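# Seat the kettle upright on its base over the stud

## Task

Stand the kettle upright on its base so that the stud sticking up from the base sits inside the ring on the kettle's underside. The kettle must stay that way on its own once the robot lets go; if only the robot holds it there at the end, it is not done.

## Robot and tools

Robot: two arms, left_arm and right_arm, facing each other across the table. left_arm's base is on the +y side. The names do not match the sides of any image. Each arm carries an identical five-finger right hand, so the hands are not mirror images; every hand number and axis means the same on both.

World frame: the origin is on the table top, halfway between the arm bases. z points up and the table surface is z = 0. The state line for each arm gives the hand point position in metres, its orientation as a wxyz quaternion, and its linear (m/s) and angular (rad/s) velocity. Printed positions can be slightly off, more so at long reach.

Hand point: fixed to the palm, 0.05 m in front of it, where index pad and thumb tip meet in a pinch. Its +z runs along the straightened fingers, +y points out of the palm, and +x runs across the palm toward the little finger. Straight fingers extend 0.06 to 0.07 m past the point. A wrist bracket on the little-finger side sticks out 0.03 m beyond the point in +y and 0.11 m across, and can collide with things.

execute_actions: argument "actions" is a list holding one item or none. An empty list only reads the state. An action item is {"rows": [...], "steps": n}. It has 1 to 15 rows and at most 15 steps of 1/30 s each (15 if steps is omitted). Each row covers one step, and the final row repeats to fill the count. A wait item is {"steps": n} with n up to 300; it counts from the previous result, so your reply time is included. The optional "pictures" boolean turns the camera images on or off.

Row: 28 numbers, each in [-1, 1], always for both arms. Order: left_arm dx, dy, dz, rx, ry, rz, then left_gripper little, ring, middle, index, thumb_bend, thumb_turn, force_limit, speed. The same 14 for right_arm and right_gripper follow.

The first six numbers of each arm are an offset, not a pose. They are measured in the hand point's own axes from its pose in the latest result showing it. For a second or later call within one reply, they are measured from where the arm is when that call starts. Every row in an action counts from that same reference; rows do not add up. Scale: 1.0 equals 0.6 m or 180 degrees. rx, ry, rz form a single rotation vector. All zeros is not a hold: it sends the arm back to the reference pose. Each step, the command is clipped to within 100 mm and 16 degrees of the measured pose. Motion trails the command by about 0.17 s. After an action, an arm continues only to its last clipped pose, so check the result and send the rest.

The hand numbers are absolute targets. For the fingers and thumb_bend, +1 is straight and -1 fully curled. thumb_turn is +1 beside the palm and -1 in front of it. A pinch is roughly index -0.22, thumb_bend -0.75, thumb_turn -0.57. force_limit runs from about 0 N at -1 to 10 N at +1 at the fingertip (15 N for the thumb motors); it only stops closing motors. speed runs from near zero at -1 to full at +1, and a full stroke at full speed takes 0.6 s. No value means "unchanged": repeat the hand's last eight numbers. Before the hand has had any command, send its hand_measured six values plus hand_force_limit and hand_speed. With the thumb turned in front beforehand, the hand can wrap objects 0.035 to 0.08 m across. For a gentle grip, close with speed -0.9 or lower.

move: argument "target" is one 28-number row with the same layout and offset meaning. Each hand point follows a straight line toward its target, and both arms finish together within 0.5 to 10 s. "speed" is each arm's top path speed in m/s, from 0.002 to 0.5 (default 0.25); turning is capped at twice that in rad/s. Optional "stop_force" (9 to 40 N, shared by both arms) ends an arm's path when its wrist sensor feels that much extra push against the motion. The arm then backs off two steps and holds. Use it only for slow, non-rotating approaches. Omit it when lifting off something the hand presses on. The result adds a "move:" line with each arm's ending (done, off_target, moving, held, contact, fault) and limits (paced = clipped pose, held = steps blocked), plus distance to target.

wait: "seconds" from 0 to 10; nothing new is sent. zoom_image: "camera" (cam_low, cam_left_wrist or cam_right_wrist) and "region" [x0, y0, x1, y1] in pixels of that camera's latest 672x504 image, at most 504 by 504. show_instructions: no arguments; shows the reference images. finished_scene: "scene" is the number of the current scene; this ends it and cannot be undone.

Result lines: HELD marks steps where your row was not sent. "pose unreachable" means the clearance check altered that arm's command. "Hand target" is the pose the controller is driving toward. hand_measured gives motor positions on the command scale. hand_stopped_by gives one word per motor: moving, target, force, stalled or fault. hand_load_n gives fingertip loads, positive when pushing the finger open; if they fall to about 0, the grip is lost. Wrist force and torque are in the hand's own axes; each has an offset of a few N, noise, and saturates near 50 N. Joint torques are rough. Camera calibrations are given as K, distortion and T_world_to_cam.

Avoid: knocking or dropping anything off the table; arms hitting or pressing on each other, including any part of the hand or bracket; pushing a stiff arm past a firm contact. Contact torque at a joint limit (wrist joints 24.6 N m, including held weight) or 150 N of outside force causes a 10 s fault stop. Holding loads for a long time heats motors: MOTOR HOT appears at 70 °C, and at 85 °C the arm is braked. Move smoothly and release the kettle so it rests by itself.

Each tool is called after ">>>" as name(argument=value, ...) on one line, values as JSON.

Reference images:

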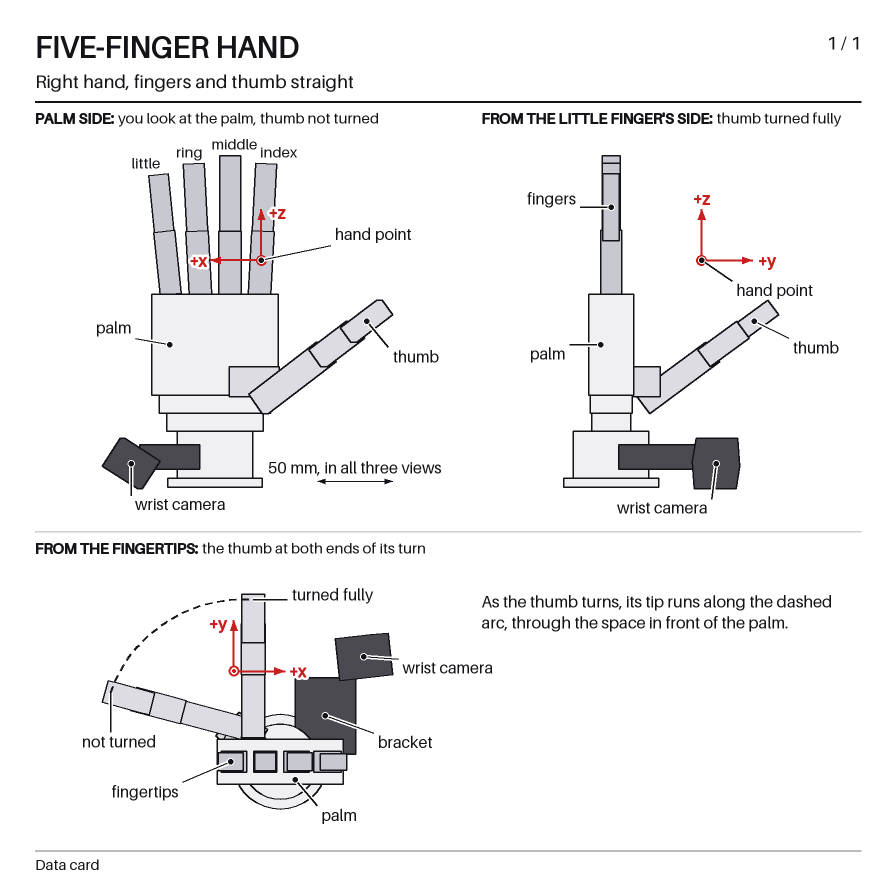

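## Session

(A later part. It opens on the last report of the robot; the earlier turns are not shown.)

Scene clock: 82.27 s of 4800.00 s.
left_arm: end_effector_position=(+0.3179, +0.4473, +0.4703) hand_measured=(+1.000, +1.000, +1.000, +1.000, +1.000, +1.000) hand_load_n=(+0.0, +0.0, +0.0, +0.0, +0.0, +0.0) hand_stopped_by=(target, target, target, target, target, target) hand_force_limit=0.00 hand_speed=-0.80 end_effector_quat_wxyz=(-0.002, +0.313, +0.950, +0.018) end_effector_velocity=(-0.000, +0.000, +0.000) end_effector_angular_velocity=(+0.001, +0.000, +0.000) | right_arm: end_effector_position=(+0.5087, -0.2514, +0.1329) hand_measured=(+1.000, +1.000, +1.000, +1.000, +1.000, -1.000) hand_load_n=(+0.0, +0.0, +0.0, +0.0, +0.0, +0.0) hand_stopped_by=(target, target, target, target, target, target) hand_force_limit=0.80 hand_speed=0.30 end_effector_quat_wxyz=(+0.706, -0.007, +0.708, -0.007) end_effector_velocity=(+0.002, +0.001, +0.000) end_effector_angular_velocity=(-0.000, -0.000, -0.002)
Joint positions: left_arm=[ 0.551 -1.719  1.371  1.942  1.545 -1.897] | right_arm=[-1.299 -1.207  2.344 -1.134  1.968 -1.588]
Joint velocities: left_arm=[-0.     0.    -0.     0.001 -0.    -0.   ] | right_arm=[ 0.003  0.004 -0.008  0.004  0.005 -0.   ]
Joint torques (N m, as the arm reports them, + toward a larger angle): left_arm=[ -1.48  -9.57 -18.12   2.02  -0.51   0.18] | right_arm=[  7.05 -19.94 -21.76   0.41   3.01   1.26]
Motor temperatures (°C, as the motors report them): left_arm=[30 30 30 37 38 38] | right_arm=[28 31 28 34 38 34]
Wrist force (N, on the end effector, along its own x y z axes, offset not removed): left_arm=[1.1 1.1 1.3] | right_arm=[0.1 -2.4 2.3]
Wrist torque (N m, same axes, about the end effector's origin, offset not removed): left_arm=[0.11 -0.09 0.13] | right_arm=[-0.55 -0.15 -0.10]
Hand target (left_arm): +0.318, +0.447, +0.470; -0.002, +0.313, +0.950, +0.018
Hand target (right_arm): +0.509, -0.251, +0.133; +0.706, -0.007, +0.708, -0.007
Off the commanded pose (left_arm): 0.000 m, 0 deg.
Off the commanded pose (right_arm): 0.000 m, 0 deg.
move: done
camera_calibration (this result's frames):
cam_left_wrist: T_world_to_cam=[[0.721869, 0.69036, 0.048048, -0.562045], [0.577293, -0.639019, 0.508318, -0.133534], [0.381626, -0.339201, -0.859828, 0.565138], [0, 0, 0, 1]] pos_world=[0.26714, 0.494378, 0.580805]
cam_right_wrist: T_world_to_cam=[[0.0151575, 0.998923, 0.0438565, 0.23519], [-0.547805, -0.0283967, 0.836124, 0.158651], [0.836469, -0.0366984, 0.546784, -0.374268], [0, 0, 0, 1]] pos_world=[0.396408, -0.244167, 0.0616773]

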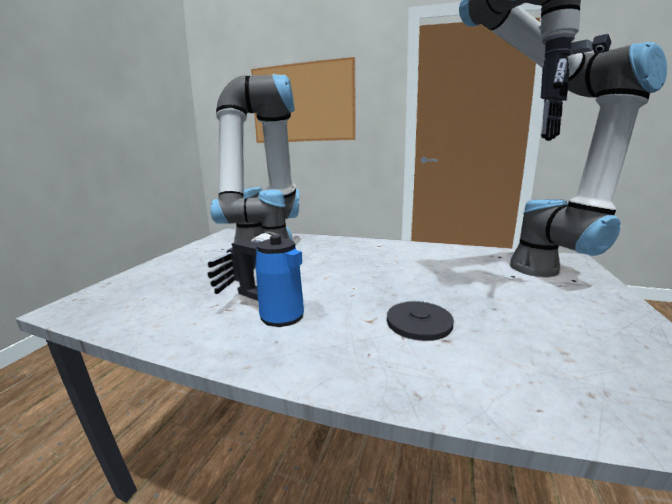

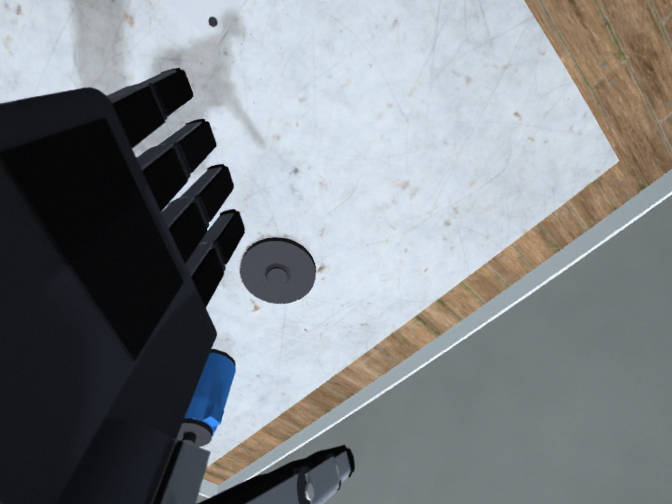

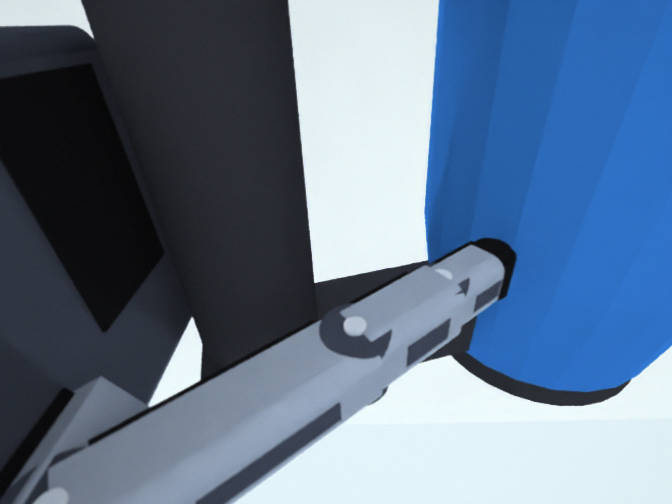

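Thumb first partway, then fingers.

>>> move(target=[0,0,0,0,0,0,1,1,1,1,1,1,0,-0.8,0,0,0,0,0,0,0.2,0.2,0.2,0.2,-0.5,-1,0.2,-0.3])

>>> move(target=[0,0,0,0,0,0,1,1,1,1,1,1,0,-0.8,0,0,0,0,0,0,-1,-1,-1,-1,-1,-1,1,-0.6])

>>> move(target=[0,0,0,0,0,0,1,1,1,1,1,1,0,-0.8,-0.09,0,0,0,0,0,-1,-1,-1,-1,-1,-1,1,-0.6], speed=0.04)

Scene clock: 88.27 s of 4800.00 s.
left_arm: end_effector_position=(+0.3179, +0.4473, +0.4703) hand_measured=(+1.000, +1.000, +1.000, +1.000, +1.000, +1.000) hand_load_n=(+0.0, +0.0, +0.0, +0.0, +0.0, +0.0) hand_stopped_by=(target, target, target, target, target, target) hand_force_limit=0.00 hand_speed=-0.80 end_effector_quat_wxyz=(-0.002, +0.313, +0.950, +0.018) end_effector_velocity=(-0.001, +0.001, +0.000) end_effector_angular_velocity=(-0.002, -0.001, -0.001) | right_arm: end_effector_position=(+0.5087, -0.2514, +0.1329) hand_measured=(+0.200, +0.200, +0.200, +0.200, -0.500, -1.000) hand_load_n=(+0.0, +0.0, +0.0, +0.0, +0.0, +0.0) hand_stopped_by=(target, target, target, target, target, target) hand_force_limit=0.20 hand_speed=-0.30 end_effector_quat_wxyz=(+0.706, -0.007, +0.708, -0.007) end_effector_velocity=(+0.000, -0.000, +0.000) end_effector_angular_velocity=(-0.000, -0.000, -0.001)
Joint positions: left_arm=[ 0.551 -1.719  1.371  1.942  1.545 -1.897] | right_arm=[-1.299 -1.207  2.344 -1.134  1.968 -1.588]
Joint velocities: left_arm=[ 0.    -0.003  0.001 -0.    -0.     0.001] | right_arm=[-0.001  0.    -0.    -0.    -0.    -0.   ]
Joint torques (N m, as the arm reports them, + toward a larger angle): left_arm=[ -1.56  -9.39 -18.12   2.06  -0.46   0.06] | right_arm=[ -7.53 -32.46   1.17  -3.23  -2.61  -1.17]
Motor temperatures (°C, as the motors report them): left_arm=[30 30 30 37 38 38] | right_arm=[28 31 28 34 38 34]
Wrist force (N, on the end effector, along its own x y z axes, offset not removed): left_arm=[1.0 1.4 1.1] | right_arm=[2.1 -4.0 3.5]
Wrist torque (N m, same axes, about the end effector's origin, offset not removed): left_arm=[0.16 -0.17 0.13] | right_arm=[-0.80 -0.47 -0.10]
Hand target (left_arm): +0.318, +0.447, +0.470; -0.002, +0.313, +0.950, +0.018
Hand target (right_arm): +0.509, -0.251, +0.133; +0.706, -0.007, +0.708, -0.007
Off the commanded pose (left_arm): 0.000 m, 0 deg.
Off the commanded pose (right_arm): 0.000 m, 0 deg.
After step 90, 0.70 s passed at rest.
move: done
camera_calibration (this result's frames):
cam_left_wrist: T_world_to_cam=[[0.721869, 0.69036, 0.0480477, -0.562045], [0.577292, -0.639019, 0.508319, -0.133534], [0.381626, -0.339202, -0.859828, 0.565138], [0, 0, 0, 1]] pos_world=[0.26714, 0.494378, 0.580805]
cam_right_wrist: T_world_to_cam=[[0.0151576, 0.998922, 0.0438693, 0.235189], [-0.547805, -0.0284073, 0.836124, 0.158648], [0.836469, -0.0367054, 0.546784, -0.37427], [0, 0, 0, 1]] pos_world=[0.396408, -0.244166, 0.0616781]

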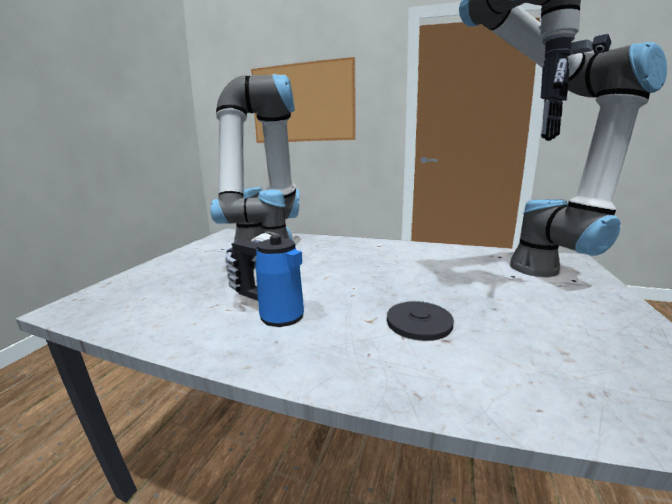

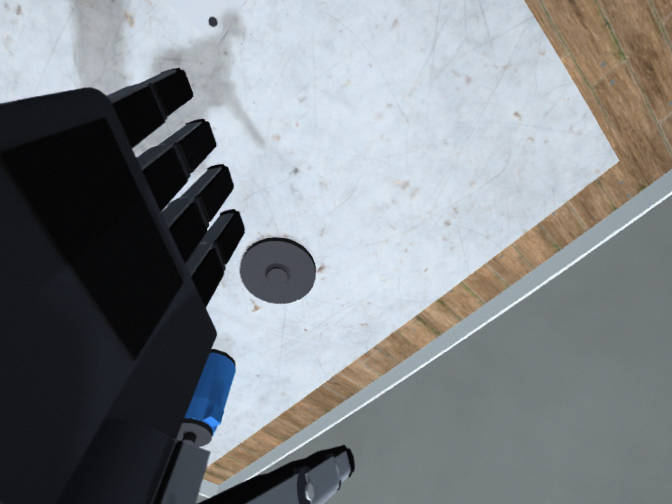

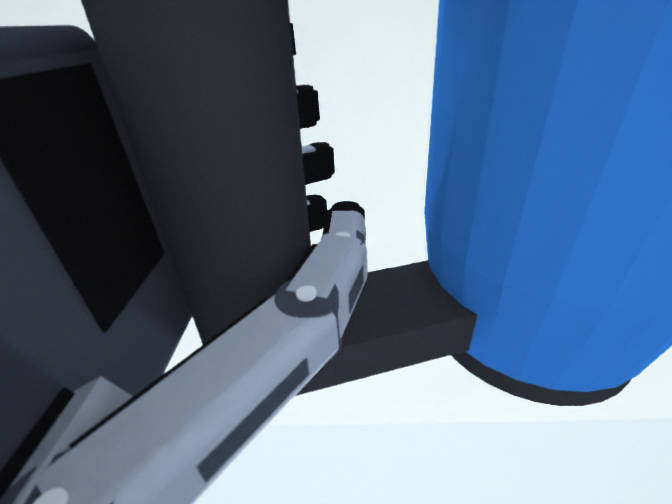

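Scene clock: 89.60 s of 4800.00 s.
left_arm: end_effector_position=(+0.3179, +0.4473, +0.4703) hand_measured=(+1.000, +1.000, +1.000, +1.000, +1.000, +1.000) hand_load_n=(+0.0, +0.0, +0.0, +0.0, +0.0, +0.0) hand_stopped_by=(target, target, target, target, target, target) hand_force_limit=0.00 hand_speed=-0.80 end_effector_quat_wxyz=(-0.002, +0.313, +0.950, +0.018) end_effector_velocity=(-0.000, -0.000, -0.000) end_effector_angular_velocity=(-0.001, +0.001, -0.000) | right_arm: end_effector_position=(+0.5087, -0.2514, +0.1330) hand_measured=(-0.500, -0.478, -0.248, -0.260, -0.804, -1.000) hand_load_n=(+11.0, +8.0, +8.5, +9.5, +16.5, +4.0) hand_stopped_by=(force, force, force, force, force, target) hand_force_limit=1.00 hand_speed=-0.60 end_effector_quat_wxyz=(+0.706, -0.007, +0.708, -0.007) end_effector_velocity=(-0.000, +0.000, -0.000) end_effector_angular_velocity=(-0.002, +0.001, +0.000)
Joint positions: left_arm=[ 0.551 -1.719  1.371  1.942  1.545 -1.897] | right_arm=[-1.299 -1.207  2.344 -1.135  1.968 -1.588]
Joint velocities: left_arm=[-0.     0.001 -0.    -0.001  0.001  0.   ] | right_arm=[ 0.     0.    -0.     0.002  0.    -0.001]
Joint torques (N m, as the arm reports them, + toward a larger angle): left_arm=[ -1.56  -9.44 -18.09   2.06  -0.49   0.07] | right_arm=[ -6.22 -20.35   0.79   4.67  -1.42  -1.25]
Motor temperatures (°C, as the motors report them): left_arm=[30 30 30 37 38 38] | right_arm=[28 31 28 34 38 34]
Wrist force (N, on the end effector, along its own x y z axes, offset not removed): left_arm=[1.0 2.9 -0.1] | right_arm=[-9.7 -0.1 5.3]
Wrist torque (N m, same axes, about the end effector's origin, offset not removed): left_arm=[0.43 -0.05 0.15] | right_arm=[-0.54 -1.44 0.91]
Hand target (left_arm): +0.318, +0.447, +0.470; -0.002, +0.313, +0.950, +0.018
Hand target (right_arm): +0.509, -0.251, +0.133; +0.706, -0.007, +0.708, -0.007
Off the commanded pose (left_arm): 0.000 m, 0 deg.
Off the commanded pose (right_arm): 0.000 m, 0 deg.
move: done
camera_calibration (this result's frames):
cam_left_wrist: T_world_to_cam=[[0.721869, 0.69036, 0.0480478, -0.562045], [0.577293, -0.639019, 0.508319, -0.133534], [0.381626, -0.339202, -0.859828, 0.565138], [0, 0, 0, 1]] pos_world=[0.26714, 0.494378, 0.580804]
cam_right_wrist: T_world_to_cam=[[0.0151336, 0.998916, 0.0440111, 0.235166], [-0.548078, -0.0285272, 0.835941, 0.158687], [0.83629, -0.0367723, 0.547052, -0.374315], [0, 0, 0, 1]] pos_world=[0.39645, -0.244149, 0.0617672]

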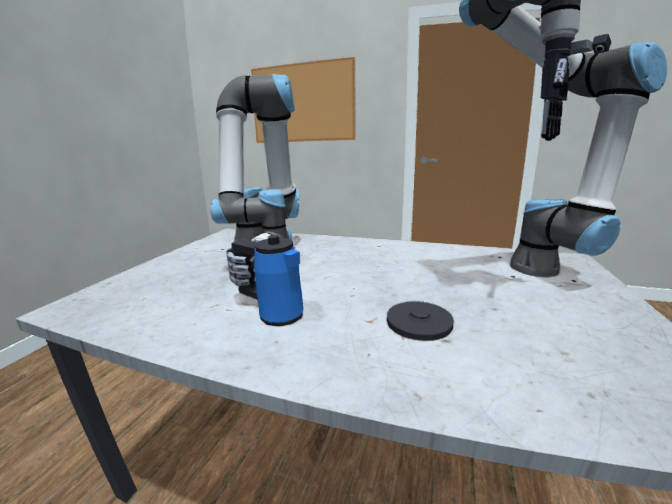

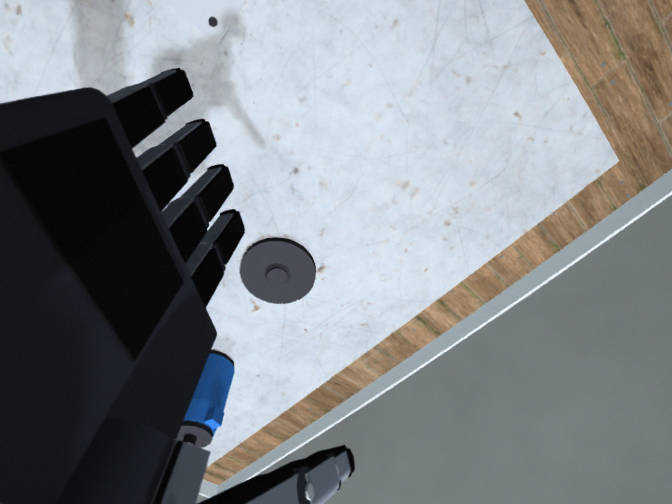

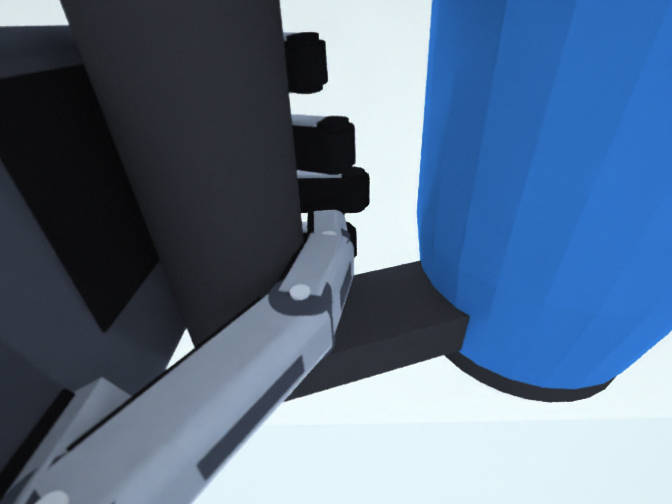

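Scene clock: 91.30 s of 4800.00 s.
left_arm: end_effector_position=(+0.3179, +0.4473, +0.4703) hand_measured=(+1.000, +1.000, +1.000, +1.000, +1.000, +1.000) hand_load_n=(+0.0, +0.0, +0.0, +0.0, +0.0, +0.0) hand_stopped_by=(target, target, target, target, target, target) hand_force_limit=0.00 hand_speed=-0.80 end_effector_quat_wxyz=(-0.002, +0.313, +0.950, +0.018) end_effector_velocity=(-0.000, +0.001, +0.000) end_effector_angular_velocity=(+0.001, -0.000, +0.000) | right_arm: end_effector_position=(+0.5088, -0.2505, +0.1868) hand_measured=(-0.502, -0.478, -0.248, -0.260, -0.804, -1.000) hand_load_n=(+0.0, +0.5, +11.0, +11.0, +14.0, +0.5) hand_stopped_by=(force, force, force, force, force, target) hand_force_limit=1.00 hand_speed=-0.60 end_effector_quat_wxyz=(+0.706, -0.007, +0.708, -0.007) end_effector_velocity=(+0.000, -0.000, +0.003) end_effector_angular_velocity=(-0.001, +0.000, -0.000)
Joint positions: left_arm=[ 0.551 -1.719  1.371  1.942  1.545 -1.897] | right_arm=[-1.296 -1.356  2.312 -0.953  1.97  -1.589]
Joint velocities: left_arm=[ 0.    -0.001  0.001  0.001 -0.001 -0.   ] | right_arm=[-0.    -0.007 -0.002  0.009  0.    -0.001]
Joint torques (N m, as the arm reports them, + toward a larger angle): left_arm=[ -1.55  -9.94 -18.12   2.06  -0.46   0.07] | right_arm=[  6.6  -33.05 -24.97  -0.51   2.6    2.06]
Motor temperatures (°C, as the motors report them): left_arm=[30 30 30 37 38 38] | right_arm=[28 31 28 34 38 34]
Wrist force (N, on the end effector, along its own x y z axes, offset not removed): left_arm=[-0.8 2.0 -0.6] | right_arm=[7.1 -4.9 3.6]
Wrist torque (N m, same axes, about the end effector's origin, offset not removed): left_arm=[0.36 0.24 0.04] | right_arm=[-1.10 -0.48 -0.45]
Hand target (left_arm): +0.318, +0.447, +0.470; -0.002, +0.313, +0.950, +0.018
Hand target (right_arm): +0.509, -0.250, +0.187; +0.706, -0.007, +0.708, -0.007
Off the commanded pose (left_arm): 0.000 m, 0 deg.
Off the commanded pose (right_arm): 0.000 m, 0 deg.
move: done
camera_calibration (this result's frames):
cam_left_wrist: T_world_to_cam=[[0.721869, 0.69036, 0.0480478, -0.562045], [0.577293, -0.639019, 0.508319, -0.133534], [0.381626, -0.339202, -0.859828, 0.565138], [0, 0, 0, 1]] pos_world=[0.26714, 0.494378, 0.580805]
cam_right_wrist: T_world_to_cam=[[0.015129, 0.998916, 0.0440195, 0.231884], [-0.548141, -0.028534, 0.835899, 0.113878], [0.836249, -0.0367753, 0.547116, -0.403747], [0, 0, 0, 1]] pos_world=[0.396546, -0.243231, 0.115498]

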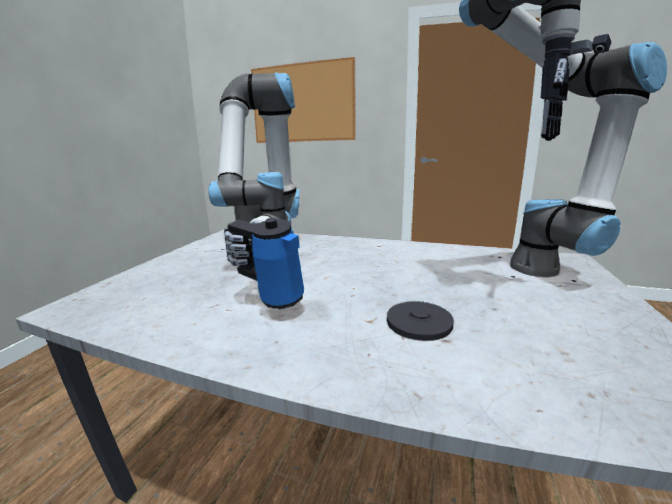

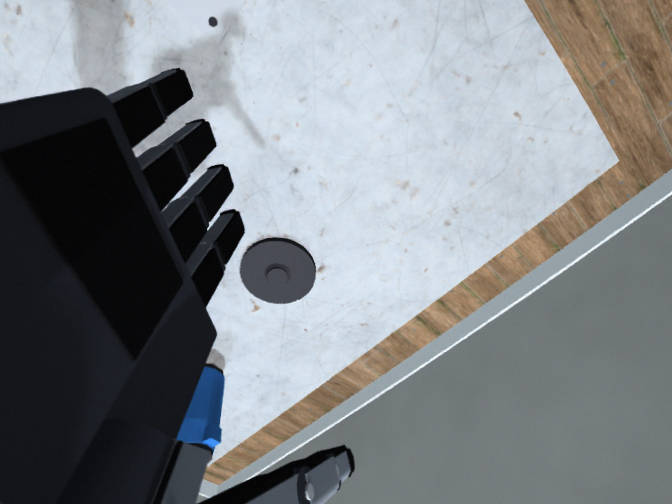

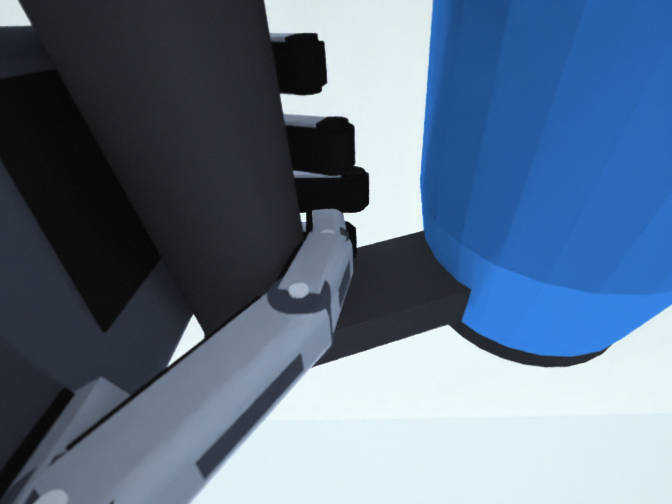

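>>> move(target=[0,0,0,0,0,0,1,1,1,1,1,1,0,-0.8,-0.045,0.55,-0.07,0,-0.045,0,-0.95,-0.95,-1,-1,-1,-1,1,-0.6], speed=0.1)

>>> zoom_image(camera="cam_low", region=[320, 180, 520, 350])

Scene clock: 98.77 s of 4800.00 s.
left_arm: end_effector_position=(+0.3179, +0.4473, +0.4703) hand_measured=(+1.000, +1.000, +1.000, +1.000, +1.000, +1.000) hand_load_n=(+0.0, +0.0, +0.0, +0.0, +0.0, +0.0) hand_stopped_by=(target, target, target, target, target, target) hand_force_limit=0.00 hand_speed=-0.80 end_effector_quat_wxyz=(-0.002, +0.313, +0.950, +0.018) end_effector_velocity=(+0.000, -0.000, -0.000) end_effector_angular_velocity=(-0.001, +0.000, -0.000) | right_arm: end_effector_position=(+0.4668, +0.0797, +0.2083) hand_measured=(-0.696, -0.584, -0.248, -0.260, -0.804, -1.000) hand_load_n=(+9.0, +6.0, +9.5, +9.5, +14.5, +3.0) hand_stopped_by=(force, force, force, force, force, target) hand_force_limit=1.00 hand_speed=-0.60 end_effector_quat_wxyz=(+0.754, -0.007, +0.656, -0.006) end_effector_velocity=(+0.000, +0.003, +0.000) end_effector_angular_velocity=(-0.001, -0.001, -0.001)
Joint positions: left_arm=[ 0.551 -1.719  1.371  1.942  1.545 -1.897] | right_arm=[-0.686 -0.885  1.578 -0.949  2.563 -1.805]
Joint velocities: left_arm=[-0.     0.     0.    -0.001  0.001  0.   ] | right_arm=[ 0.002  0.004 -0.008 -0.     0.003 -0.004]
Joint torques (N m, as the arm reports them, + toward a larger angle): left_arm=[ -1.15  -9.94 -17.63   1.93  -0.35  -0.04] | right_arm=[  5.82 -37.66 -31.02  -0.79   2.1   -0.92]
Motor temperatures (°C, as the motors report them): left_arm=[30 30 30 37 38 38] | right_arm=[28 31 28 34 38 34]
Wrist force (N, on the end effector, along its own x y z axes, offset not removed): left_arm=[1.1 0.9 0.3] | right_arm=[5.4 0.8 0.4]
Wrist torque (N m, same axes, about the end effector's origin, offset not removed): left_arm=[0.13 -0.04 0.12] | right_arm=[0.02 -0.05 -0.43]
Hand target (left_arm): +0.318, +0.447, +0.470; -0.002, +0.313, +0.950, +0.018
Hand target (right_arm): +0.467, +0.080, +0.208; +0.754, -0.007, +0.656, -0.006
Off the commanded pose (left_arm): 0.000 m, 0 deg.
Off the commanded pose (right_arm): 0.001 m, 0 deg.
After step 90, 0.63 s passed at rest.
move: done
camera_calibration (this result's frames):
cam_left_wrist: T_world_to_cam=[[0.721869, 0.69036, 0.0480479, -0.562045], [0.577292, -0.639019, 0.508318, -0.133534], [0.381626, -0.339202, -0.859828, 0.565138], [0, 0, 0, 1]] pos_world=[0.26714, 0.494378, 0.580805]
cam_right_wrist: T_world_to_cam=[[0.00626809, 0.998937, 0.0456688, -0.094433], [-0.660186, -0.0301682, 0.750496, 0.152484], [0.751076, -0.0348541, 0.659295, -0.352026], [0, 0, 0, 1]] pos_world=[0.365658, 0.0866632, 0.121963]

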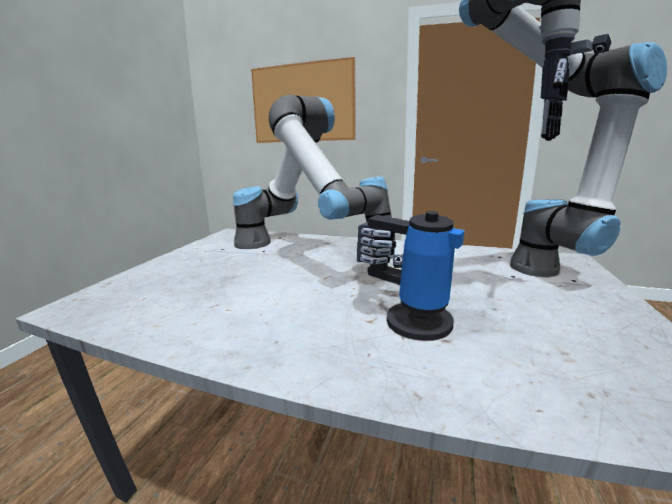

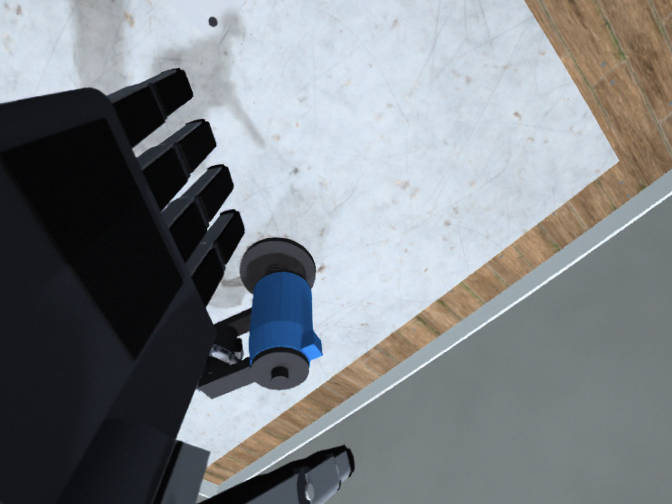

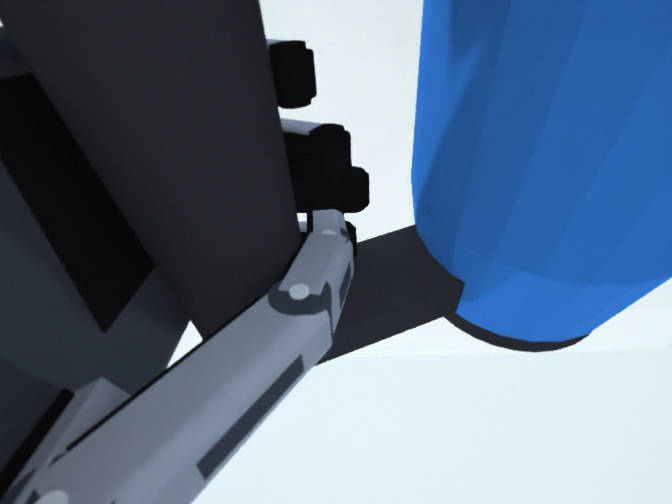

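Region (320, 180, 520, 350) of cam_low's 672x504 image, scaled by 2.520, with more detail than that image has; it fills the top 428 rows of this view, and the rest is white.

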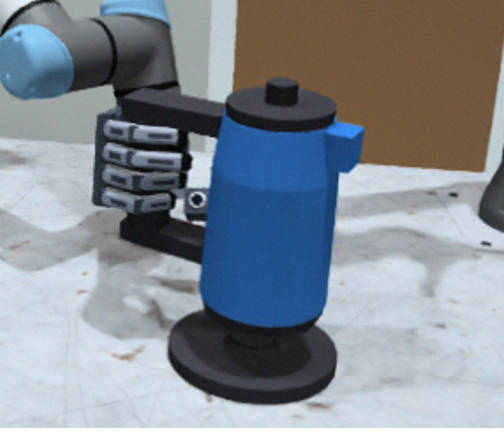

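>>> move(target=[0,0,0,0,0,0,1,1,1,1,1,1,0,-0.8,0.04,-0.02,0,0,-0.025,0.028,-0.95,-0.95,-1,-1,-1,-1,1,-0.6], speed=0.03)

>>> zoom_image(camera="cam_low", region=[320, 180, 520, 350])

>>> zoom_image(camera="cam_left_wrist", region=[180, 220, 380, 410])

Scene clock: 105.83 s of 4800.00 s.
left_arm: end_effector_position=(+0.3179, +0.4473, +0.4703) hand_measured=(+1.000, +1.000, +1.000, +1.000, +1.000, +1.000) hand_load_n=(+0.0, +0.0, +0.0, +0.0, +0.0, +0.0) hand_stopped_by=(target, target, target, target, target, target) hand_force_limit=0.00 hand_speed=-0.80 end_effector_quat_wxyz=(-0.002, +0.313, +0.950, +0.018) end_effector_velocity=(+0.000, -0.000, -0.000) end_effector_angular_velocity=(+0.000, +0.001, +0.000) | right_arm: end_effector_position=(+0.4701, +0.0674, +0.1849) hand_measured=(-0.696, -0.584, -0.248, -0.260, -0.804, -1.000) hand_load_n=(+9.0, +6.0, +9.5, +9.5, +14.5, +3.0) hand_stopped_by=(force, force, force, force, force, target) hand_force_limit=1.00 hand_speed=-0.60 end_effector_quat_wxyz=(+0.779, +0.021, +0.626, +0.027) end_effector_velocity=(+0.001, -0.001, -0.002) end_effector_angular_velocity=(+0.008, -0.008, +0.001)
Joint positions: left_arm=[ 0.551 -1.719  1.371  1.942  1.545 -1.897] | right_arm=[-0.709 -0.831  1.651 -1.199  2.523 -1.816]
Joint velocities: left_arm=[-0.     0.001 -0.     0.     0.    -0.   ] | right_arm=[-0.003  0.006  0.004 -0.021 -0.004 -0.001]
Joint torques (N m, as the arm reports them, + toward a larger angle): left_arm=[ -2.01  -9.52 -18.13   1.91  -0.43  -0.03] | right_arm=[ -8.07 -40.21  -5.71  -4.98  -2.85  -0.8 ]
Motor temperatures (°C, as the motors report them): left_arm=[30 30 30 37 38 38] | right_arm=[28 31 28 34 38 34]
Wrist force (N, on the end effector, along its own x y z axes, offset not removed): left_arm=[1.4 1.4 -1.3] | right_arm=[3.6 -3.6 3.9]
Wrist torque (N m, same axes, about the end effector's origin, offset not removed): left_arm=[0.30 -0.16 0.17] | right_arm=[-0.92 0.31 -0.72]
Hand target (left_arm): +0.318, +0.447, +0.470; -0.002, +0.313, +0.950, +0.018
Hand target (right_arm): +0.470, +0.067, +0.185; +0.779, +0.022, +0.626, +0.027
Off the commanded pose (left_arm): 0.000 m, 0 deg.
Off the commanded pose (right_arm): 0.000 m, 0 deg.
After step 90, 1.83 s passed at rest.
move: done
camera_calibration (this result's frames):
cam_left_wrist: T_world_to_cam=[[0.721869, 0.69036, 0.0480478, -0.562045], [0.577293, -0.639019, 0.508318, -0.133534], [0.381626, -0.339202, -0.859828, 0.565138], [0, 0, 0, 1]] pos_world=[0.26714, 0.494378, 0.580805]
cam_right_wrist: T_world_to_cam=[[-0.0139565, 0.991228, 0.131421, -0.0869757], [-0.715215, -0.101747, 0.691459, 0.213464], [0.698765, -0.0843438, 0.710361, -0.321056], [0, 0, 0, 1]] pos_world=[0.375801, 0.0808529, 0.0918948]

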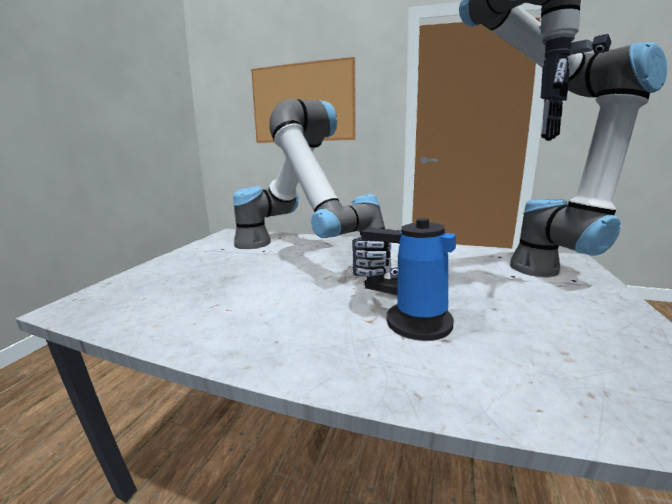

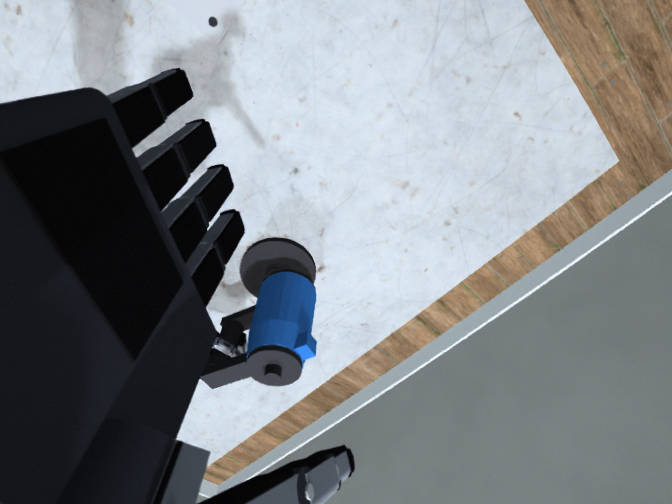

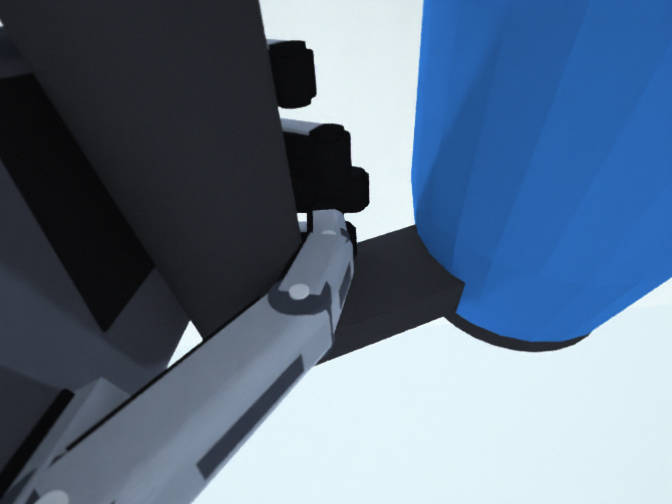

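Region (320, 180, 520, 350) of cam_low's 672x504 image, scaled by 2.520, with more detail than that image has; it fills the top 428 rows of this view, and the rest is white.

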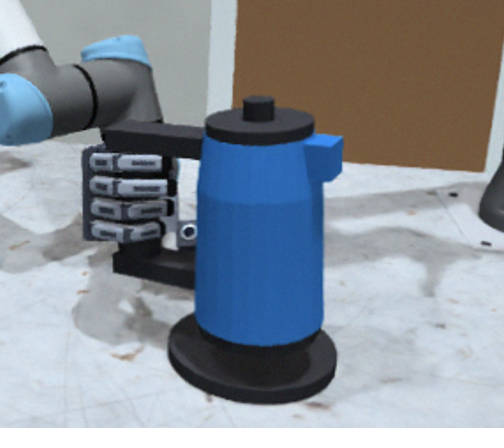

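Region (180, 220, 380, 410) of cam_left_wrist's 672x504 image, scaled by 2.520, with more detail than that image has; it fills the top 479 rows of this view, and the rest is white.

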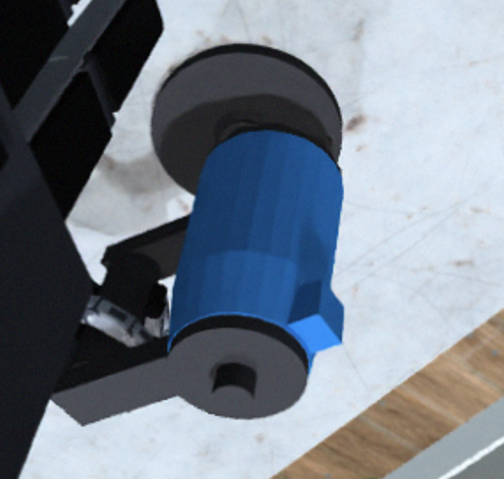

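>>> move(target=[0,0,0,0,0,0,1,1,1,1,1,1,0,-0.8,0.006,-0.017,-0.029,0,0,0,-0.95,-0.95,-1,-1,-1,-1,1,-0.6], speed=0.02)

>>> zoom_image(camera="cam_low", region=[320, 180, 520, 350])

>>> zoom_image(camera="cam_left_wrist", region=[180, 220, 380, 410])

Scene clock: 113.97 s of 4800.00 s.
left_arm: end_effector_position=(+0.3179, +0.4473, +0.4703) hand_measured=(+1.000, +1.000, +1.000, +1.000, +1.000, +1.000) hand_load_n=(+0.0, +0.0, +0.0, +0.0, +0.0, +0.0) hand_stopped_by=(target, target, target, target, target, target) hand_force_limit=0.00 hand_speed=-0.80 end_effector_quat_wxyz=(-0.002, +0.313, +0.950, +0.018) end_effector_velocity=(-0.000, -0.000, +0.000) end_effector_angular_velocity=(-0.004, -0.001, -0.000) | right_arm: end_effector_position=(+0.4542, +0.0577, +0.1771) hand_measured=(-0.696, -0.584, -0.248, -0.260, -0.804, -1.000) hand_load_n=(+9.0, +6.0, +9.5, +9.5, +14.5, +3.0) hand_stopped_by=(force, force, force, force, force, target) hand_force_limit=1.00 hand_speed=-0.60 end_effector_quat_wxyz=(+0.779, +0.021, +0.626, +0.027) end_effector_velocity=(-0.003, -0.001, -0.002) end_effector_angular_velocity=(-0.002, +0.001, +0.001)
Joint positions: left_arm=[ 0.551 -1.719  1.371  1.942  1.545 -1.897] | right_arm=[-0.695 -0.842  1.704 -1.249  2.536 -1.825]
Joint velocities: left_arm=[-0.    -0.001 -0.001 -0.001  0.001  0.   ] | right_arm=[ 0.003 -0.001  0.007 -0.006  0.002 -0.002]
Joint torques (N m, as the arm reports them, + toward a larger angle): left_arm=[ -1.55  -9.3  -17.69   1.89  -0.34  -0.03] | right_arm=[  7.25 -55.55  -4.54  -5.34   2.01  -0.43]
Motor temperatures (°C, as the motors report them): left_arm=[30 30 30 37 38 38] | right_arm=[28 31 28 34 38 34]
Wrist force (N, on the end effector, along its own x y z axes, offset not removed): left_arm=[1.1 1.5 0.6] | right_arm=[4.1 -0.3 1.1]
Wrist torque (N m, same axes, about the end effector's origin, offset not removed): left_arm=[0.17 -0.14 0.13] | right_arm=[-0.24 0.13 -0.64]
Hand target (left_arm): +0.318, +0.447, +0.470; -0.002, +0.313, +0.950, +0.018
Hand target (right_arm): +0.454, +0.058, +0.177; +0.779, +0.021, +0.626, +0.027
Off the commanded pose (left_arm): 0.000 m, 0 deg.
Off the commanded pose (right_arm): 0.000 m, 0 deg.
After step 90, 3.83 s passed at rest.
move: done
camera_calibration (this result's frames):
cam_left_wrist: T_world_to_cam=[[0.721869, 0.69036, 0.048048, -0.562045], [0.577293, -0.639019, 0.508319, -0.133534], [0.381626, -0.339202, -0.859828, 0.565138], [0, 0, 0, 1]] pos_world=[0.26714, 0.494378, 0.580805]
cam_right_wrist: T_world_to_cam=[[-0.0139605, 0.991226, 0.131436, -0.0764571], [-0.715196, -0.101762, 0.691476, 0.206553], [0.698784, -0.084349, 0.710342, -0.305229], [0, 0, 0, 1]] pos_world=[0.359948, 0.0710598, 0.0840396]

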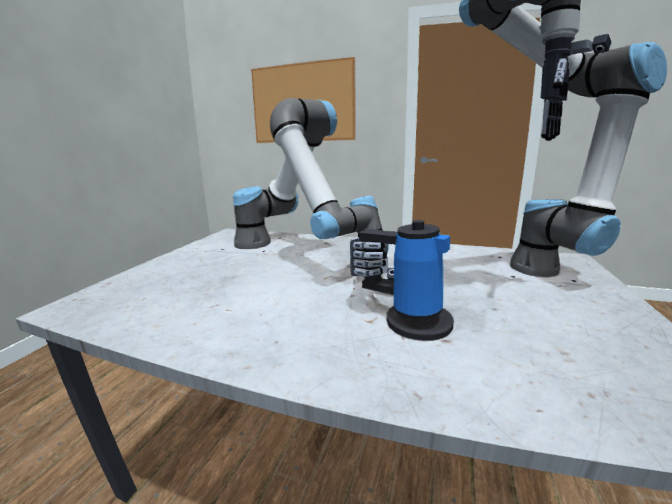

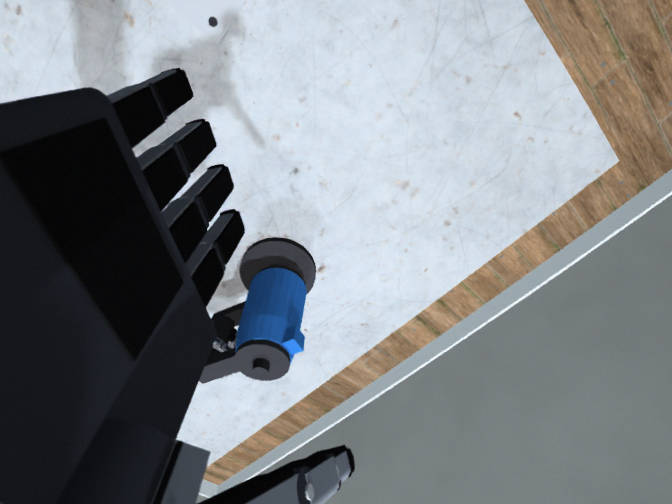

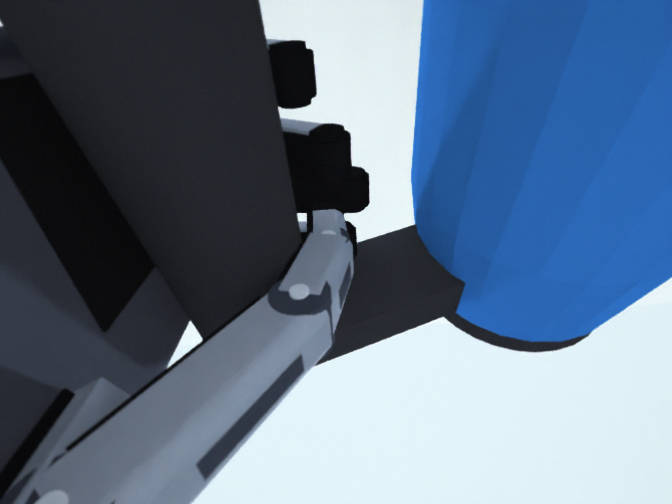

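Region (320, 180, 520, 350) of cam_low's 672x504 image, scaled by 2.520, with more detail than that image has; it fills the top 428 rows of this view, and the rest is white.

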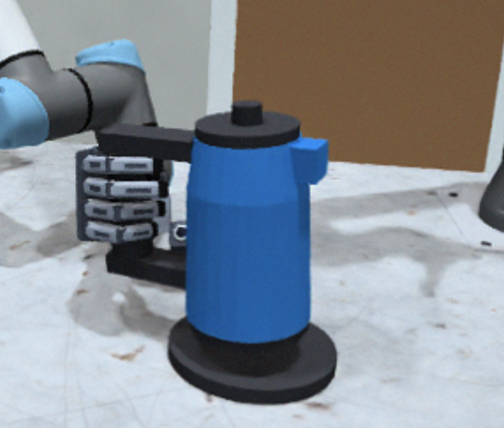

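Region (180, 220, 380, 410) of cam_left_wrist's 672x504 image, scaled by 2.520, with more detail than that image has; it fills the top 479 rows of this view, and the rest is white.

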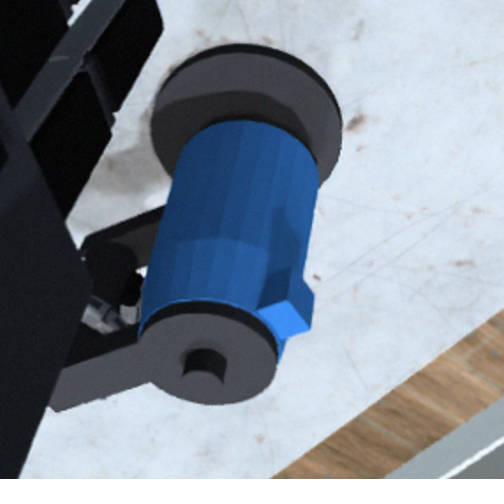

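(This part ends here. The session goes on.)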